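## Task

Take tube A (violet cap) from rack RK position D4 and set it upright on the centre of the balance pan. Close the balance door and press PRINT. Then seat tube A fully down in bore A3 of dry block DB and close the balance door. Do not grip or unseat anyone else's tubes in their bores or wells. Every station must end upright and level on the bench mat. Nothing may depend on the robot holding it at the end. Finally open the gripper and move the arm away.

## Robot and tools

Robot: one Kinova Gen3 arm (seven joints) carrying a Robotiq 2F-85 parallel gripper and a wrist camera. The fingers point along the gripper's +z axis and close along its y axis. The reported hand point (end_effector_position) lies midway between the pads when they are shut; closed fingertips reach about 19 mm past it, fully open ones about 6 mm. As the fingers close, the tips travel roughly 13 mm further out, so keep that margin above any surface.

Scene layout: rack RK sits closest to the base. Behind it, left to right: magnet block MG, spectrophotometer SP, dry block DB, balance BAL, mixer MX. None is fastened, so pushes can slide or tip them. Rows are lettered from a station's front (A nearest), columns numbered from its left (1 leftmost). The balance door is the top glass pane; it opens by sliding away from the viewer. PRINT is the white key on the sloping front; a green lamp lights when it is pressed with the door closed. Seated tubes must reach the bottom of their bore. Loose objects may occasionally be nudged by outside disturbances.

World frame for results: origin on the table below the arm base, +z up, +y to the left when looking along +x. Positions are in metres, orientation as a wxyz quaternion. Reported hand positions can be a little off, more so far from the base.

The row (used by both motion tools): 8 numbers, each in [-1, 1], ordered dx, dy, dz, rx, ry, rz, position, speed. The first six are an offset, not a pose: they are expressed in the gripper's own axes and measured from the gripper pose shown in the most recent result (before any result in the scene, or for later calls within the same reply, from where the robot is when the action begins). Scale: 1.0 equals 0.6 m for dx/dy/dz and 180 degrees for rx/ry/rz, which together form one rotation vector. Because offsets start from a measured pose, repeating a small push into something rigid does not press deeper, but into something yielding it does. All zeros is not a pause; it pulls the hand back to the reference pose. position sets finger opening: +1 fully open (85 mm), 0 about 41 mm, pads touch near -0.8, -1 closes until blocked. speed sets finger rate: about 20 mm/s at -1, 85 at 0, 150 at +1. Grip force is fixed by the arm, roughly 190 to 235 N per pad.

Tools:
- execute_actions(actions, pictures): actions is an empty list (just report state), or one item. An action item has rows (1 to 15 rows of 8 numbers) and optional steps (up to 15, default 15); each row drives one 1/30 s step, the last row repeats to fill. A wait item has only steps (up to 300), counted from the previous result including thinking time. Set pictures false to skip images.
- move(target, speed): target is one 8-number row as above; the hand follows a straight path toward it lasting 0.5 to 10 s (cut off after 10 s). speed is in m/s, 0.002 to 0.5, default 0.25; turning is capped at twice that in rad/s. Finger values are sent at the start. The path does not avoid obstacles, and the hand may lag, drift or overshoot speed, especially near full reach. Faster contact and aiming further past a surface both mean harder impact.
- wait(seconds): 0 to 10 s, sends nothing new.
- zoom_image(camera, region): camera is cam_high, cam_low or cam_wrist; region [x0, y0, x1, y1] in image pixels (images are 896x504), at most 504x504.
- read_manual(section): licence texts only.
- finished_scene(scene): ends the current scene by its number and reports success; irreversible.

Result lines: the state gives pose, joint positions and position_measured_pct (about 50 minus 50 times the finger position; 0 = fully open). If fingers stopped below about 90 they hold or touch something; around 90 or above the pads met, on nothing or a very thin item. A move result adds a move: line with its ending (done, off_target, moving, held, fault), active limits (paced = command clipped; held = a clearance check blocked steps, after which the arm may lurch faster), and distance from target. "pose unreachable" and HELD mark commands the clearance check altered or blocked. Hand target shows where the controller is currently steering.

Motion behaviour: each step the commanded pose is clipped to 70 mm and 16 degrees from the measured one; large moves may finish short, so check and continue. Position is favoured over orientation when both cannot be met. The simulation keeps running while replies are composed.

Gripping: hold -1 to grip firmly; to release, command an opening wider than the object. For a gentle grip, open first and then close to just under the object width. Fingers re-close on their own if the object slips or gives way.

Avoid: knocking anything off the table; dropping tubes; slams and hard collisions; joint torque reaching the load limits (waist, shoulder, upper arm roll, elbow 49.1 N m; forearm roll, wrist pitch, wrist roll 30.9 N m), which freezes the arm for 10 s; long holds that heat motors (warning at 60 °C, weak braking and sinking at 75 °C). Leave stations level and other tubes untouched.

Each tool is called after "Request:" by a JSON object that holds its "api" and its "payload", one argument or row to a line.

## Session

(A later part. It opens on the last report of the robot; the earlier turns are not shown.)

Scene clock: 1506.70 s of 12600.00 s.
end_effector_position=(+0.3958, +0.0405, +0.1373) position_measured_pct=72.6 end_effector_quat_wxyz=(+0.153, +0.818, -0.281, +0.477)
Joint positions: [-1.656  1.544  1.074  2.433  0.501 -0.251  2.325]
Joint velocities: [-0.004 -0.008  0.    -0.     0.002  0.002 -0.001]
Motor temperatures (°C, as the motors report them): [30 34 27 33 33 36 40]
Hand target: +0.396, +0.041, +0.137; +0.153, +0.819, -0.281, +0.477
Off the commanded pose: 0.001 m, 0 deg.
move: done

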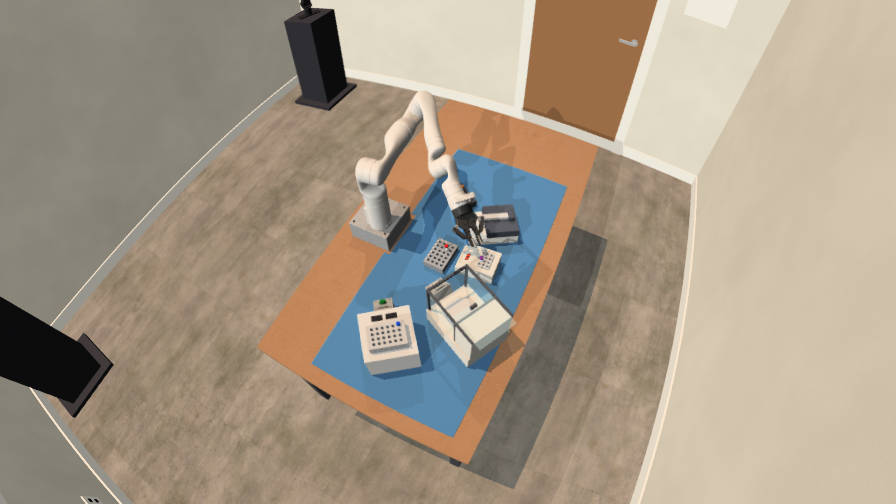

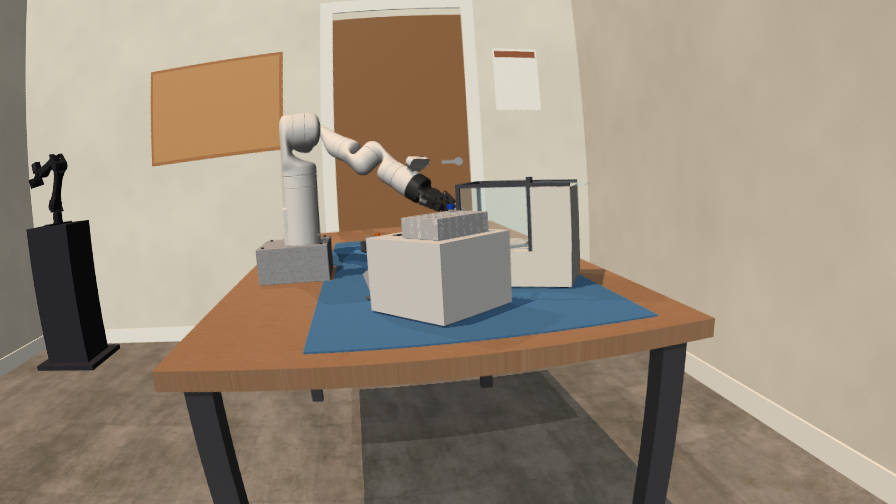

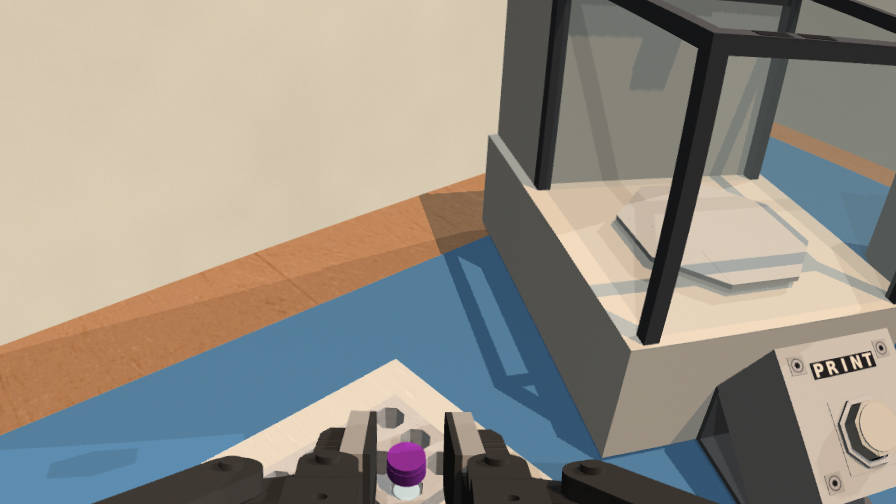

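Request:
{"api": "move", "payload": {
  "target": [0.112,0,0.016,0,-0.333,0,-1,0],
  "speed": 0.15
}}

Scene clock: 1518.30 s of 12600.00 s.
end_effector_position=(+0.4290, +0.0156, +0.1902) position_measured_pct=91.7 end_effector_quat_wxyz=(-0.007, +0.947, -0.320, +0.004)
Joint positions: [-0.67   0.729  0.928  1.894  2.379 -0.907  1.551]
Joint velocities: [ 0.003  0.012 -0.    -0.007  0.006 -0.007 -0.005]
Motor temperatures (°C, as the motors report them): [30 34 27 33 33 36 40]
Hand target: +0.429, +0.015, +0.190; -0.007, +0.947, -0.320, +0.004
Off the commanded pose: 0.002 m, 0 deg.
move: done; limits=paced

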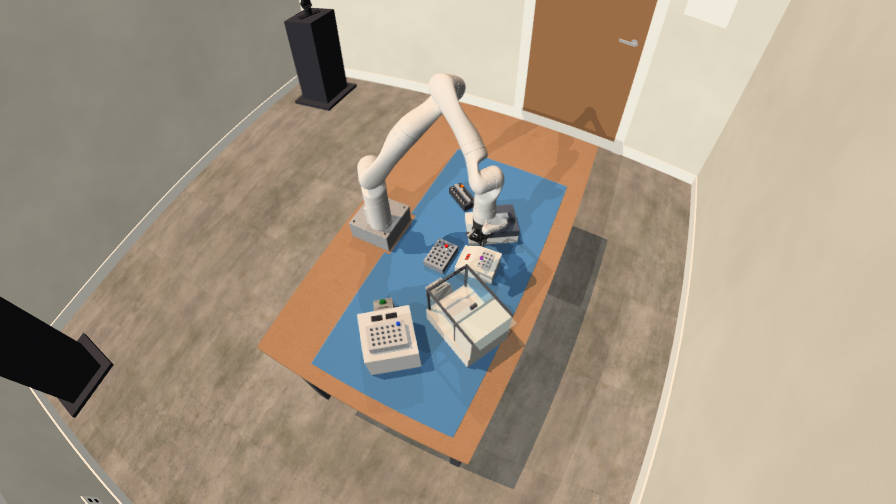

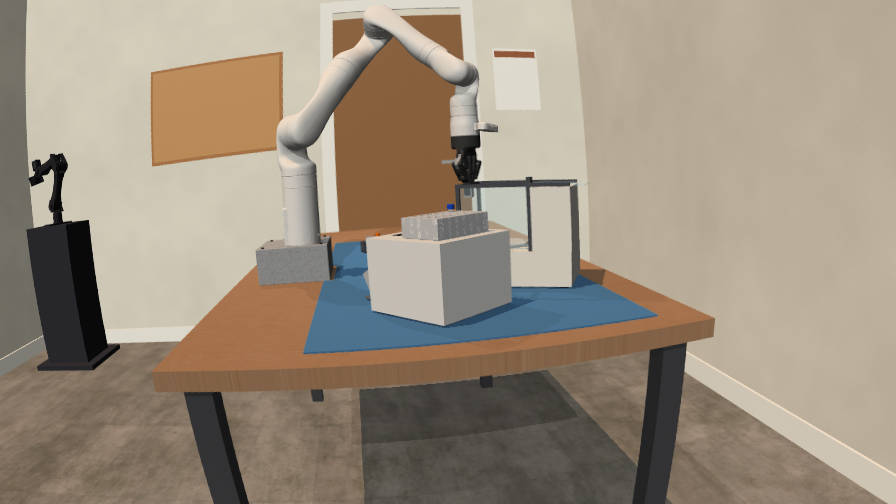

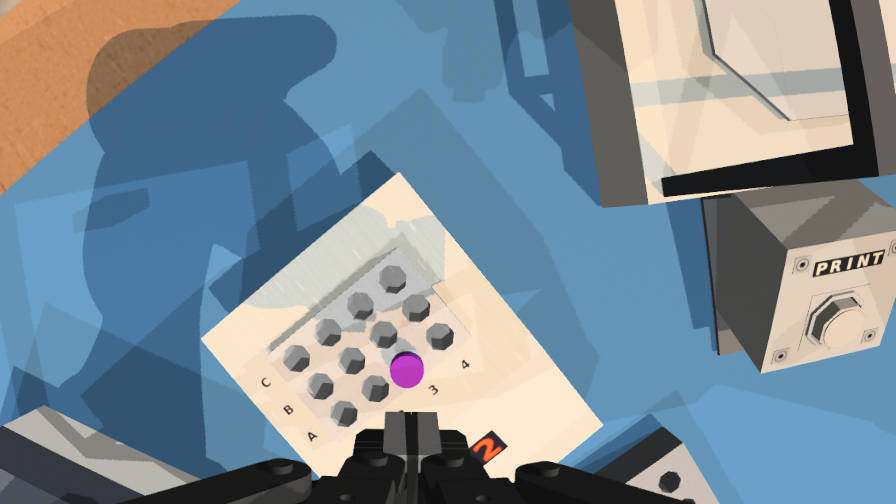

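Request:
{"api": "move", "payload": {
  "target": [0.0087,-0.002,0.105,0,0,0,-1,0],
  "speed": 0.08
}}

Request:
{"api": "move", "payload": {
  "target": [0,0,0.03,0,0,0,-1,0],
  "speed": 0.008
}}

Request:
{"api": "zoom_image", "payload": {
  "camera": "cam_high",
  "region": [450,220,530,290]
}}

Scene clock: 1525.20 s of 12600.00 s.
end_effector_position=(+0.4347, +0.0143, +0.1275) position_measured_pct=91.7 end_effector_quat_wxyz=(-0.007, +0.947, -0.320, +0.004)
Joint positions: [-0.591  0.839  0.81   1.922  2.247 -0.78   1.652]
Joint velocities: [ 0.005  0.004 -0.003  0.002 -0.002  0.001  0.002]
Motor temperatures (°C, as the motors report them): [30 34 27 33 33 36 40]
Hand target: +0.435, +0.014, +0.127; -0.007, +0.947, -0.320, +0.004
Off the commanded pose: 0.000 m, 0 deg.
move: done

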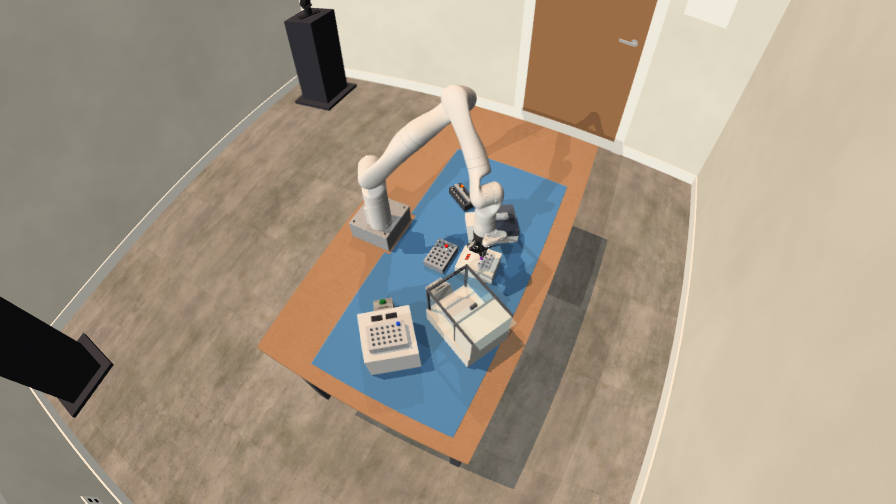

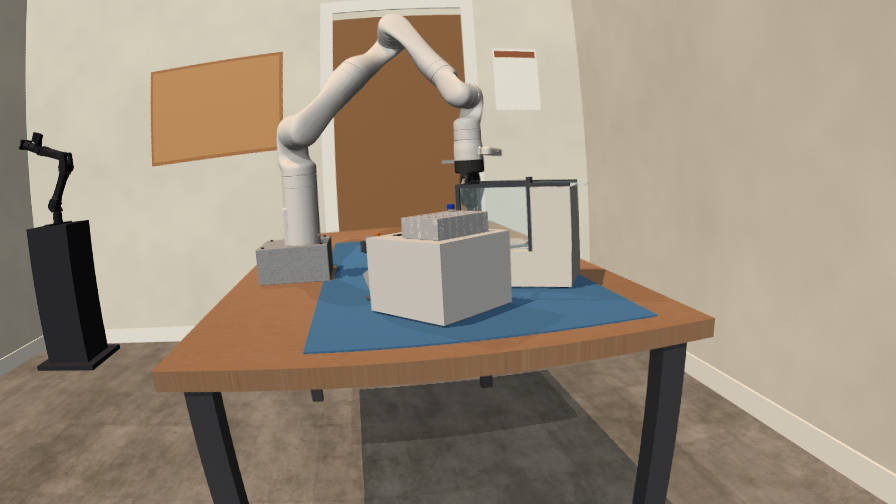

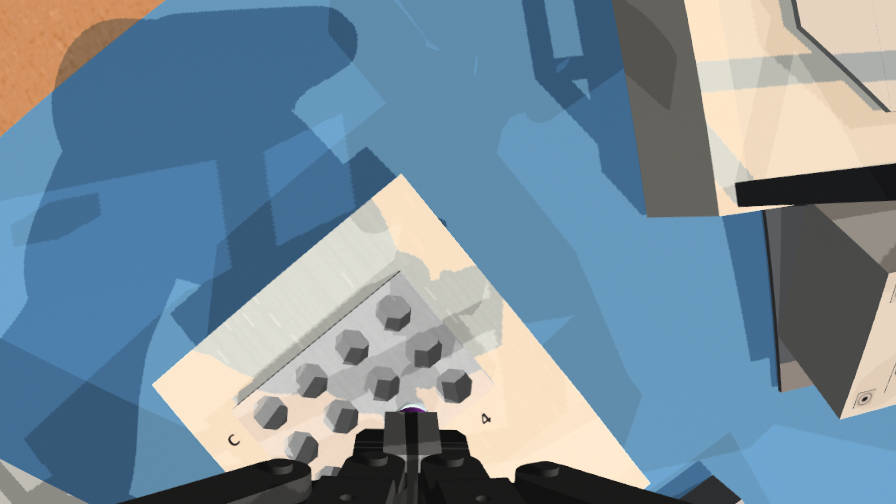

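Scene clock: 1527.67 s of 12600.00 s.
end_effector_position=(+0.4349, +0.0145, +0.1097) position_measured_pct=91.7 end_effector_quat_wxyz=(-0.007, +0.947, -0.320, +0.004)
Joint positions: [-0.57   0.869  0.774  1.928  2.208 -0.742  1.682]
Joint velocities: [ 0.001  0.     0.     0.001 -0.001 -0.001  0.001]
Motor temperatures (°C, as the motors report them): [30 34 27 33 33 36 40]
Hand target: +0.435, +0.014, +0.110; -0.007, +0.947, -0.320, +0.004
Off the commanded pose: 0.000 m, 0 deg.
move: done

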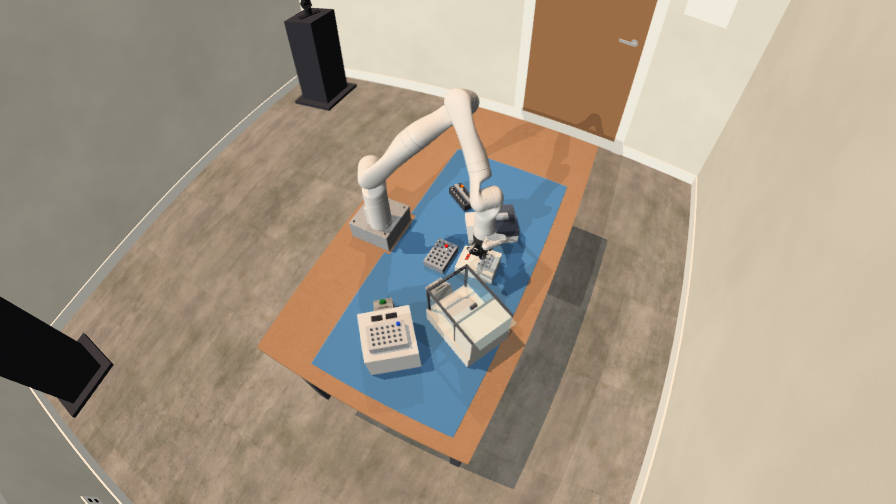

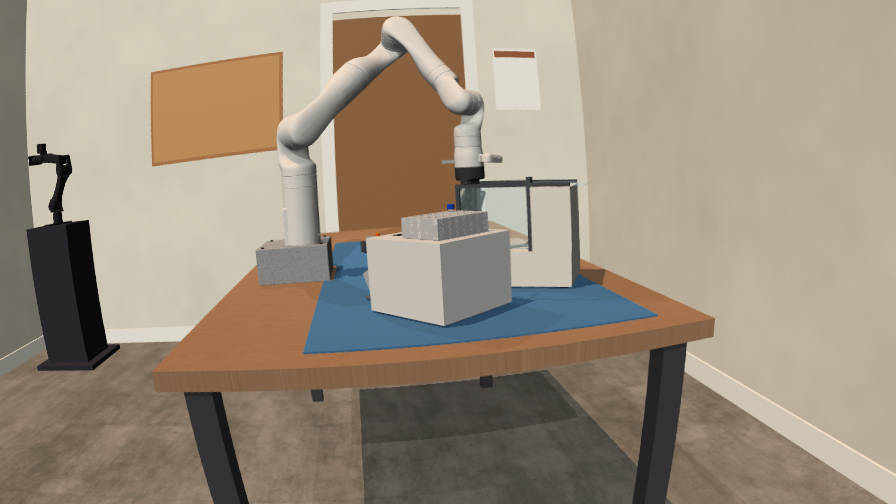

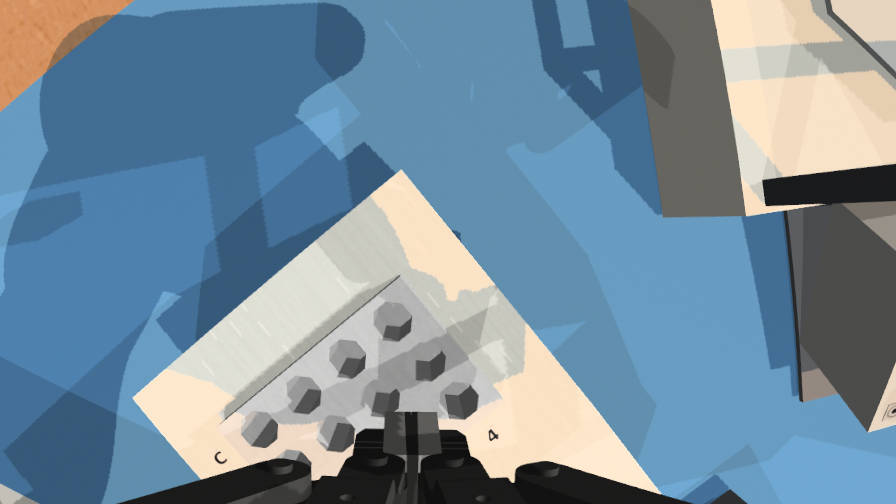

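Region (450, 220, 530, 290) of cam_high's 896x504 image, scaled by 6.300, with more detail than that image has; it fills the top 441 rows of this view, and the rest is white.

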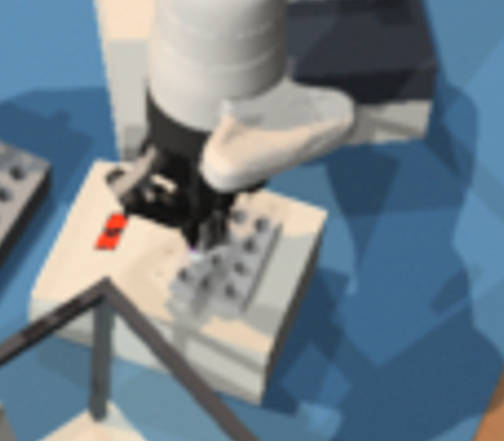

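Request:
{"api": "move", "payload": {
  "target": [0,0,0.012,0,0,0,-1,0],
  "speed": 0.006
}}

Request:
{"api": "zoom_image", "payload": {
  "camera": "cam_high",
  "region": [450,220,530,290]
}}

Scene clock: 1537.77 s of 12600.00 s.
end_effector_position=(+0.4367, +0.0142, +0.1088) position_measured_pct=91.7 end_effector_quat_wxyz=(-0.011, +0.947, -0.321, +0.007)
Joint positions: [-0.563  0.868  0.768  1.931  2.194 -0.734  1.695]
Joint velocities: [ 0.     0.    -0.002  0.002 -0.003 -0.002  0.003]
Motor temperatures (°C, as the motors report them): [30 34 27 33 33 36 40]
Hand target: +0.435, +0.015, +0.103; -0.007, +0.947, -0.320, +0.004
Off the commanded pose: 0.006 m, 1 deg.
move: off_target

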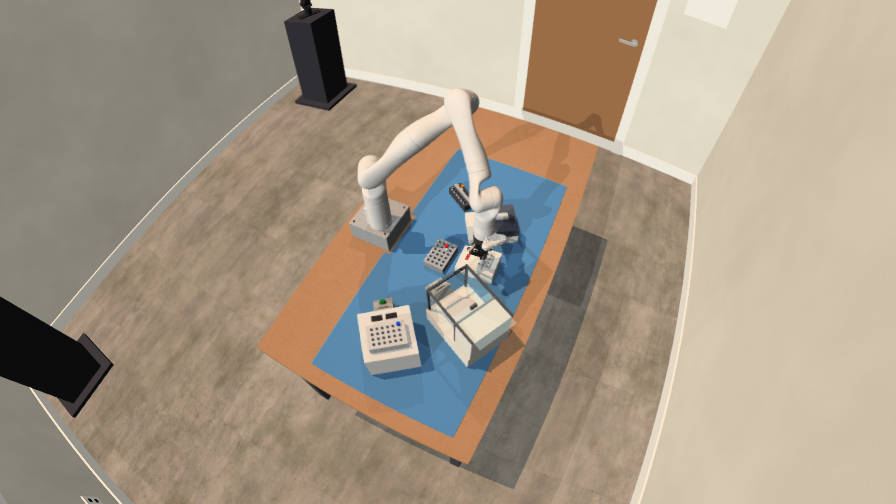

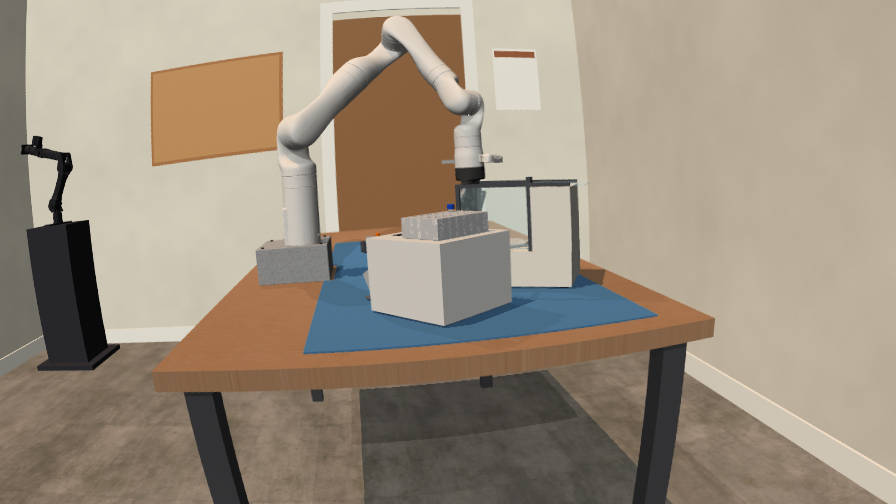

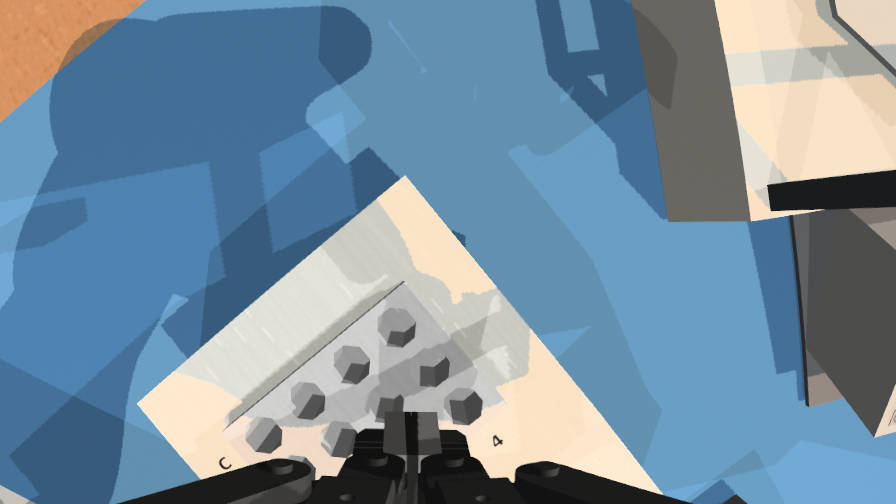

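Region (450, 220, 530, 290) of cam_high's 896x504 image, scaled by 6.300, with more detail than that image has; it fills the top 441 rows of this view, and the rest is white.

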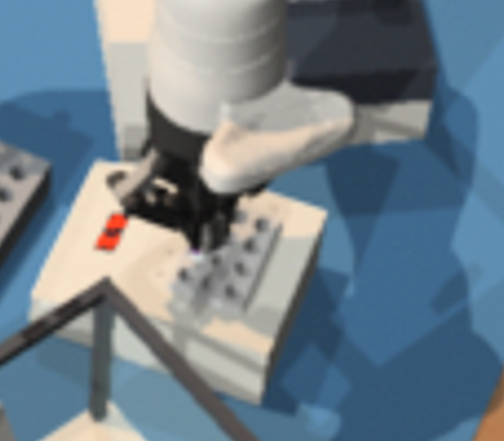

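Request:
{"api": "move", "payload": {
  "target": [0,0,-0.32,0,0,0.448,-0.3,0],
  "speed": 0.2
}}

Scene clock: 1552.30 s of 12600.00 s.
end_effector_position=(+0.4331, +0.0111, +0.3004) position_measured_pct=65.1 end_effector_quat_wxyz=(+0.014, -0.514, +0.857, +0.002)
Joint positions: [-0.848  0.768  1.401  1.739  2.332 -1.331  0.229]
Joint velocities: [-0.002  0.001 -0.    -0.002 -0.    -0.003 -0.007]
Motor temperatures (°C, as the motors report them): [30 34 27 33 33 36 40]
Hand target: +0.433, +0.011, +0.300; +0.014, -0.514, +0.858, +0.002
Off the commanded pose: 0.000 m, 0 deg.
move: done

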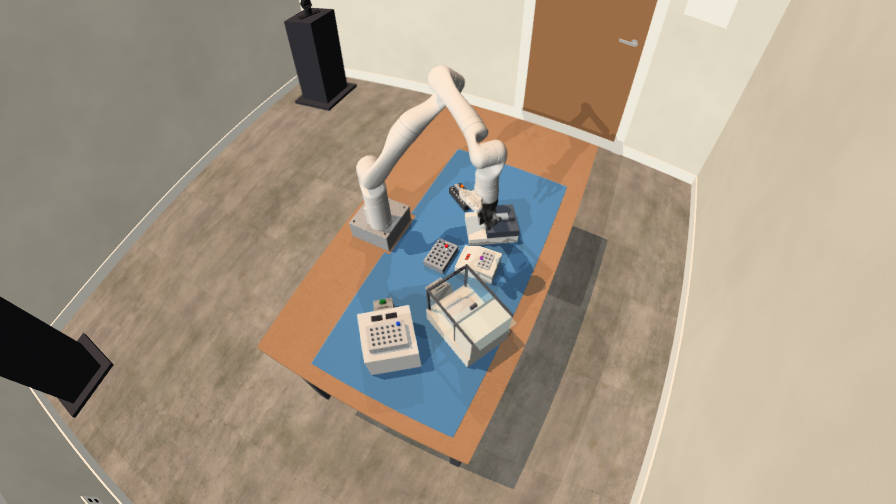

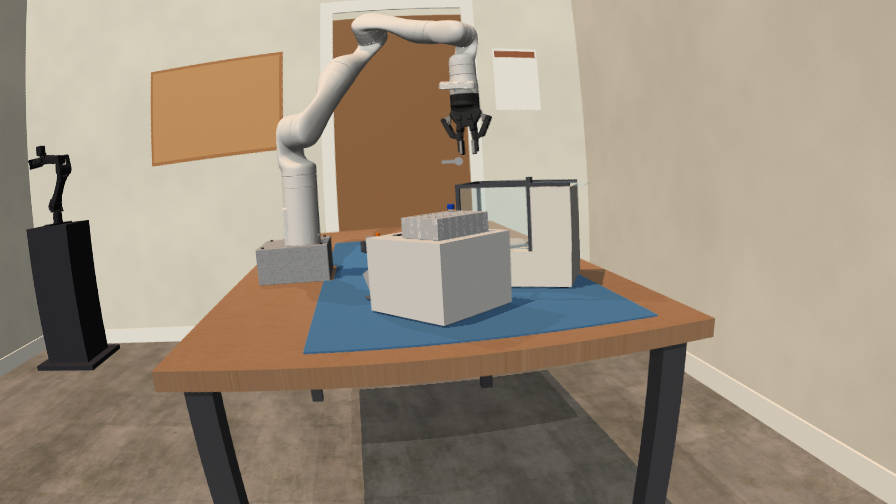

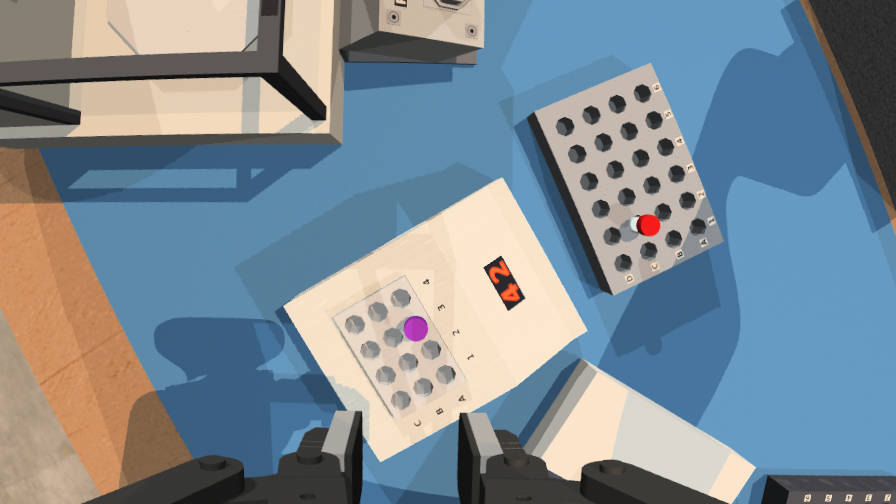

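Request:
{"api": "move", "payload": {
  "target": [0.321,-0.313,0.03,0,0,0,-0.3,0],
  "speed": 0.25
}}

Scene clock: 1557.40 s of 12600.00 s.
end_effector_position=(+0.5098, -0.2463, +0.2799) position_measured_pct=65.1 end_effector_quat_wxyz=(+0.014, -0.515, +0.857, +0.002)
Joint positions: [-0.075  0.952  1.177  1.257  2.256 -1.457  0.517]
Joint velocities: [ 0.005  0.003 -0.001 -0.003  0.001 -0.002 -0.001]
Motor temperatures (°C, as the motors report them): [30 34 27 33 33 36 40]
Hand target: +0.510, -0.247, +0.280; +0.014, -0.514, +0.857, +0.002
Off the commanded pose: 0.002 m, 0 deg.
move: done

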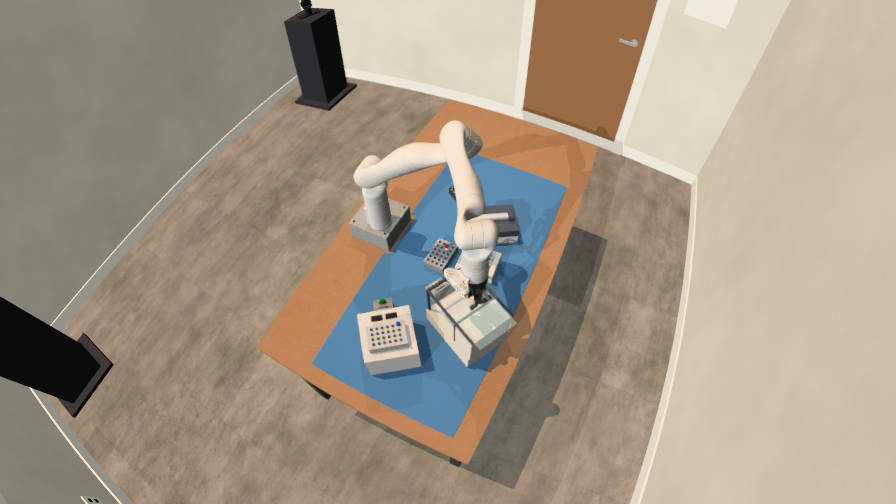

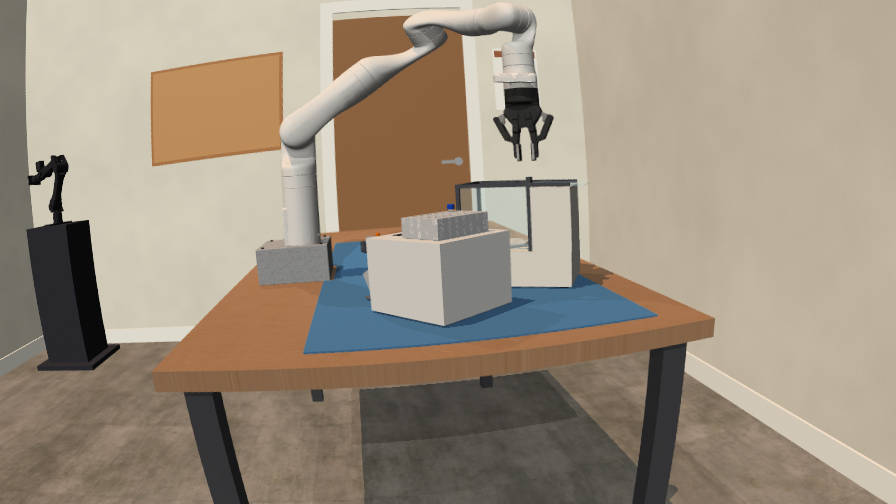

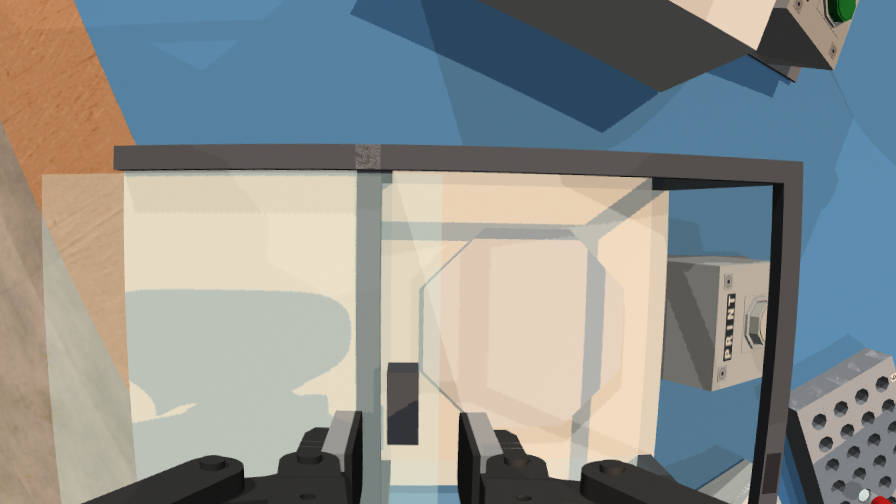

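Request:
{"api": "move", "payload": {
  "target": [0.003,-0.002,0.071,0,0,0,-0.3,0],
  "speed": 0.06
}}

Request:
{"api": "move", "payload": {
  "target": [0,0,0,0,0,0,-0.68,0]
}}

Request:
{"api": "move", "payload": {
  "target": [0,0.192,0,0,0,0,-0.68,0],
  "speed": 0.08
}}

Scene clock: 1566.00 s of 12600.00 s.
end_effector_position=(+0.5109, -0.2477, +0.2375) position_measured_pct=65.1 end_effector_quat_wxyz=(+0.014, -0.515, +0.857, +0.001)
Joint positions: [-0.076  1.001  1.147  1.316  2.215 -1.375  0.553]
Joint velocities: [ 0.     0.002  0.002  0.002 -0.001  0.002  0.002]
Motor temperatures (°C, as the motors report them): [30 34 27 33 33 36 40]
Hand target: +0.511, -0.248, +0.237; +0.014, -0.515, +0.857, +0.001
Off the commanded pose: 0.000 m, 0 deg.
move: done

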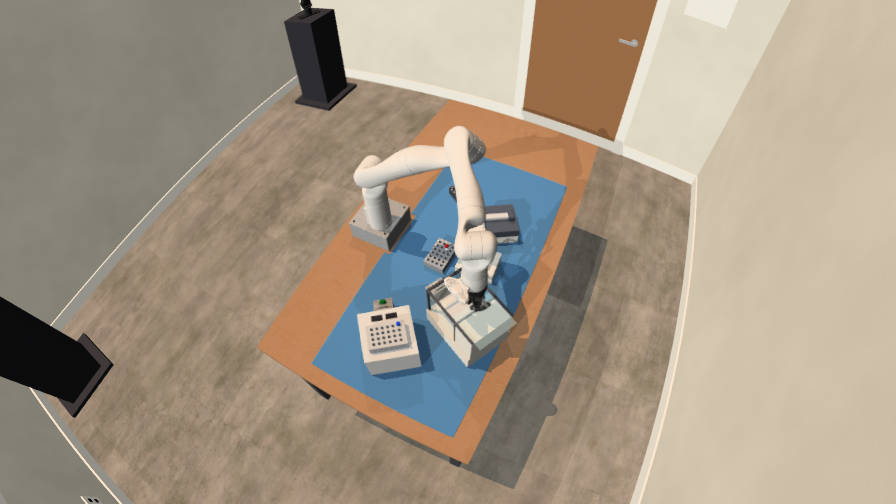

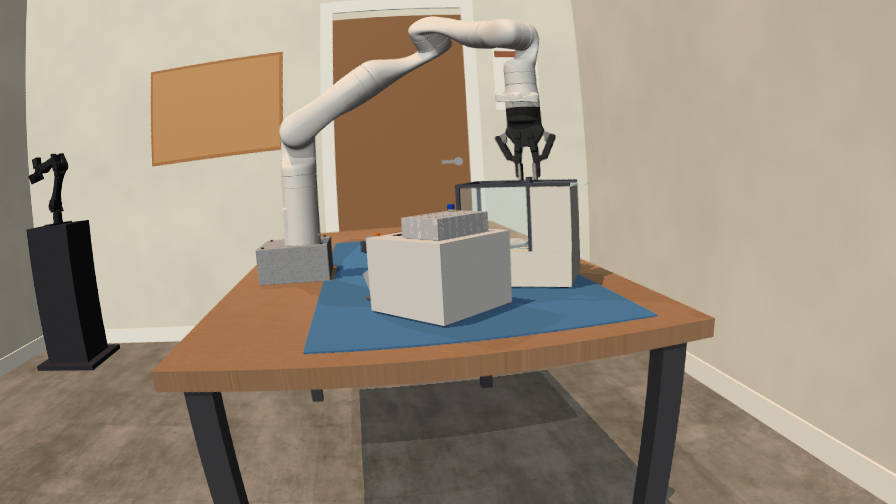

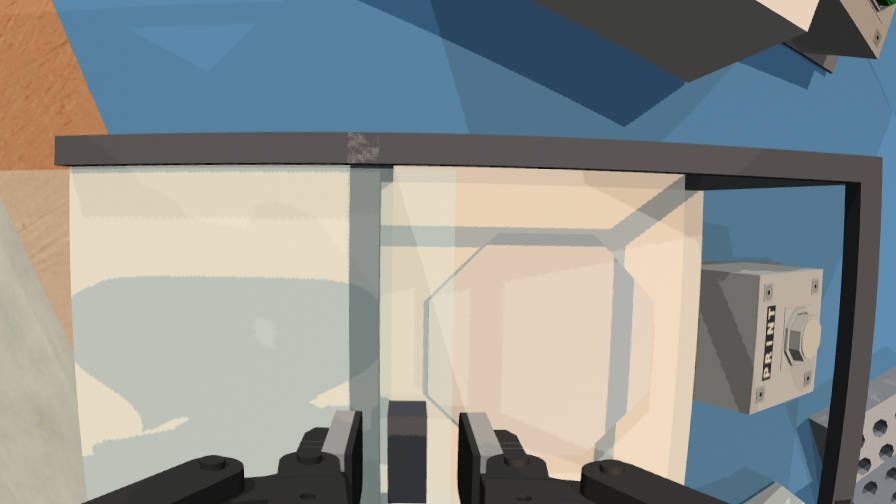

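Scene clock: 1566.50 s of 12600.00 s.
end_effector_position=(+0.5111, -0.2478, +0.2376) position_measured_pct=81.3 end_effector_quat_wxyz=(+0.014, -0.515, +0.857, +0.001)
Joint positions: [-0.076  1.001  1.147  1.316  2.215 -1.375  0.553]
Joint velocities: [ 0.    -0.     0.001 -0.002 -0.001 -0.002 -0.001]
Motor temperatures (°C, as the motors report them): [30 34 27 33 33 36 40]
Hand target: +0.511, -0.248, +0.238; +0.014, -0.515, +0.857, +0.001
Off the commanded pose: 0.000 m, 0 deg.
move: done

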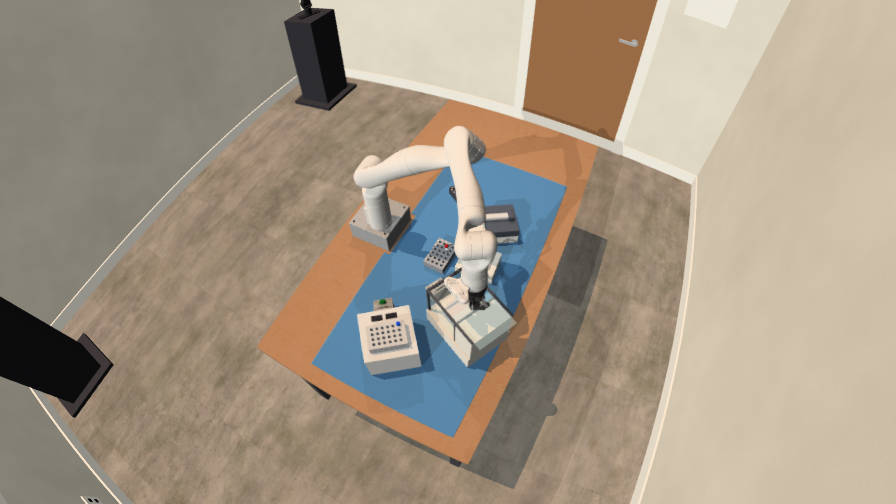

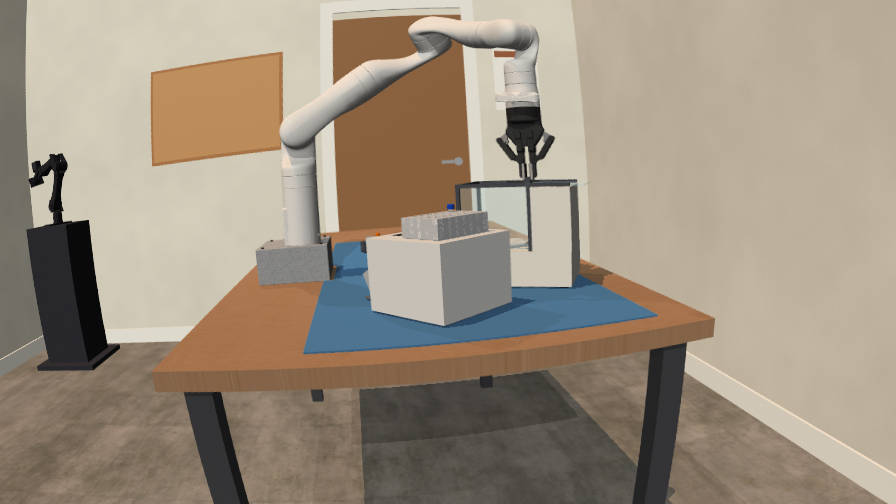

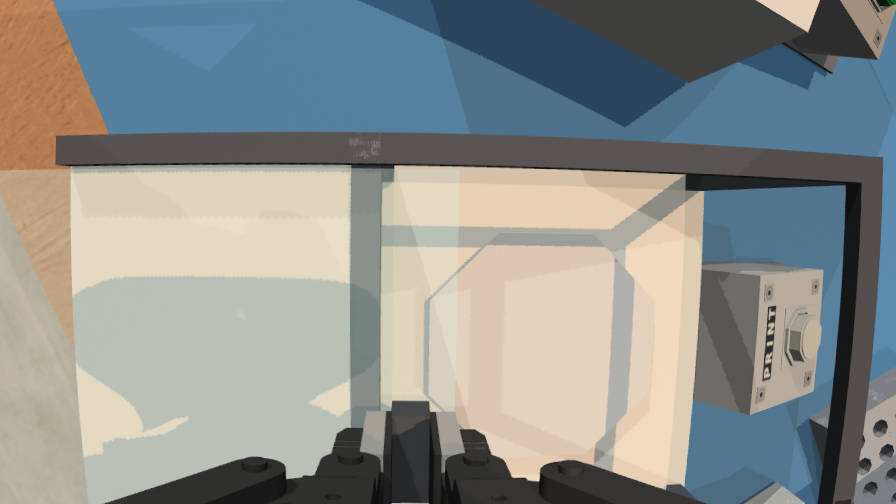

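Scene clock: 1568.33 s of 12600.00 s.
end_effector_position=(+0.4097, -0.1953, +0.2369) position_measured_pct=81.3 end_effector_quat_wxyz=(+0.014, -0.515, +0.857, -0.000)
Joint positions: [-0.283  0.84   1.233  1.763  2.257 -1.199  0.72 ]
Joint velocities: [-0.005 -0.003  0.002  0.007  0.001  0.006  0.002]
Motor temperatures (°C, as the motors report them): [30 34 27 33 33 36 40]
Hand target: +0.409, -0.194, +0.236; +0.014, -0.515, +0.857, +0.001
Off the commanded pose: 0.002 m, 0 deg.
move: done

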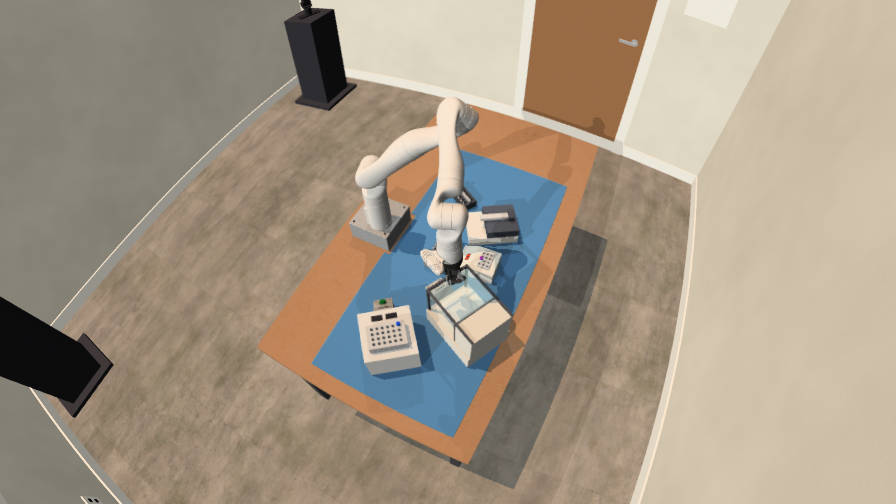

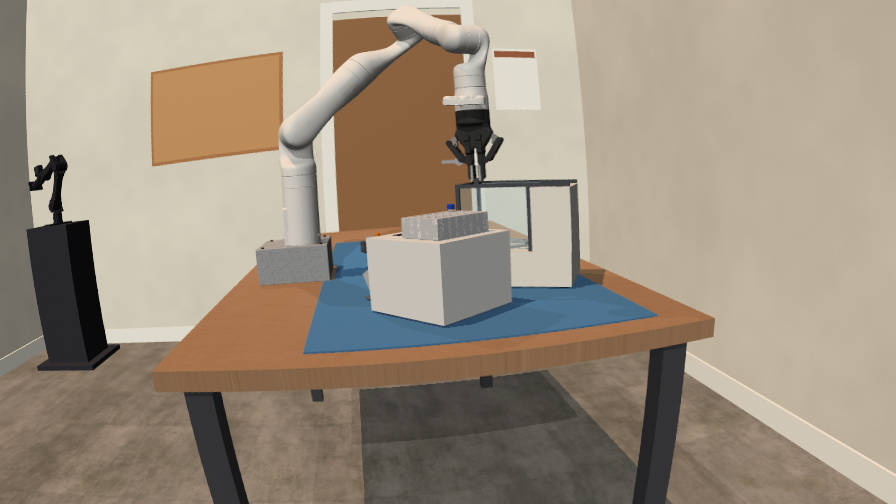

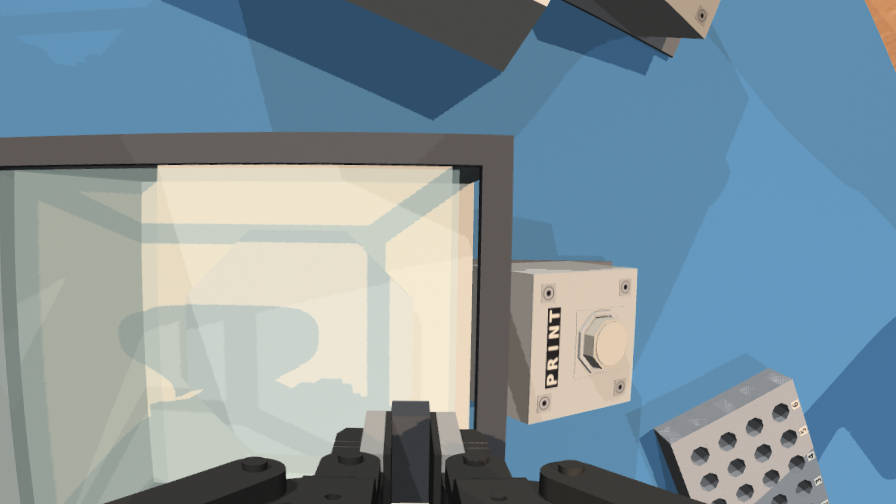

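Need ~7 mm more.

Request:
{"api": "move", "payload": {
  "target": [0,0.014,0,0,0,0,-0.68,0],
  "speed": 0.02
}}

Scene clock: 1571.00 s of 12600.00 s.
end_effector_position=(+0.4044, -0.1926, +0.2370) position_measured_pct=81.3 end_effector_quat_wxyz=(+0.015, -0.515, +0.857, -0.003)
Joint positions: [-0.298  0.829  1.24   1.788  2.258 -1.183  0.73 ]
Joint velocities: [-0.003 -0.002 -0.001  0.005 -0.001  0.005  0.   ]
Motor temperatures (°C, as the motors report them): [30 34 27 33 33 36 40]
Hand target: +0.402, -0.191, +0.237; +0.014, -0.515, +0.857, -0.000
Off the commanded pose: 0.002 m, 0 deg.
move: done

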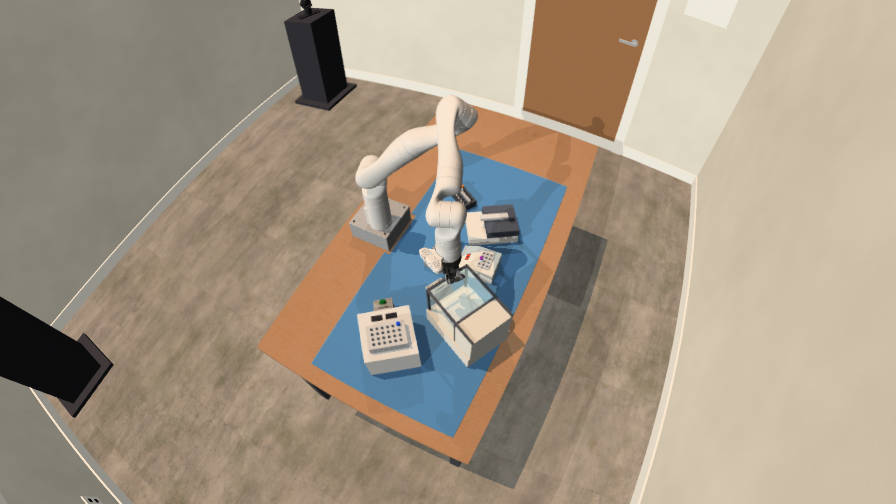

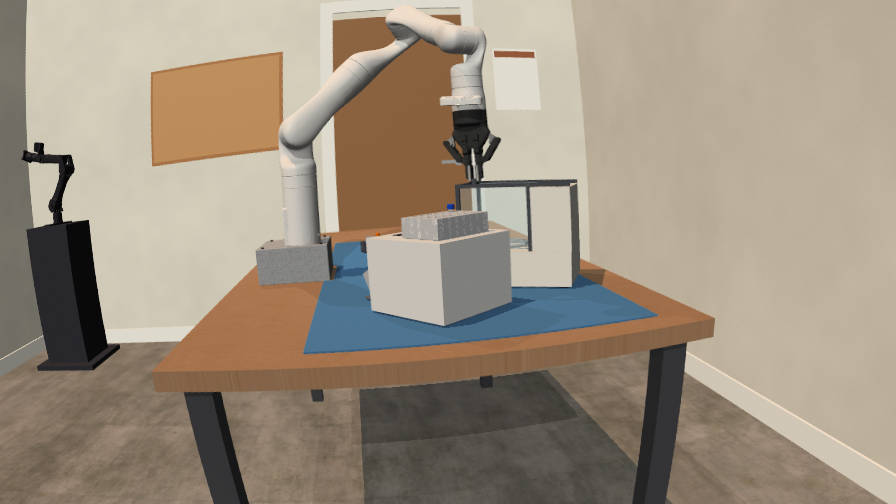

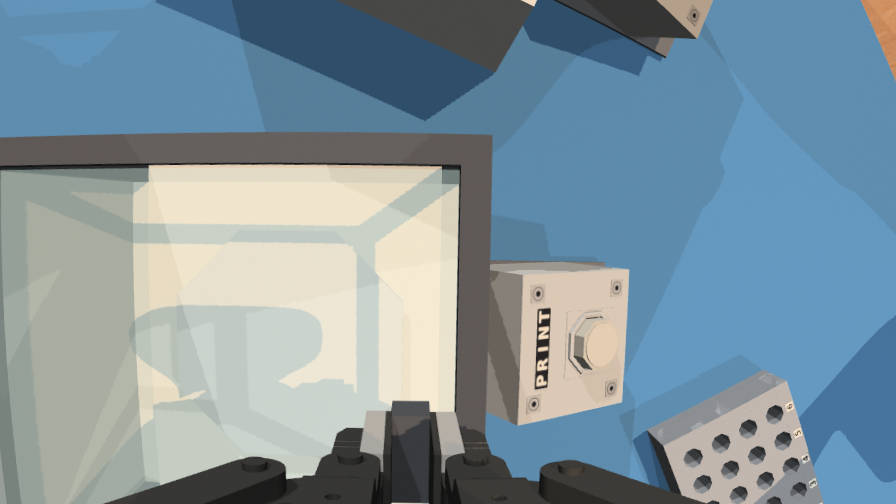

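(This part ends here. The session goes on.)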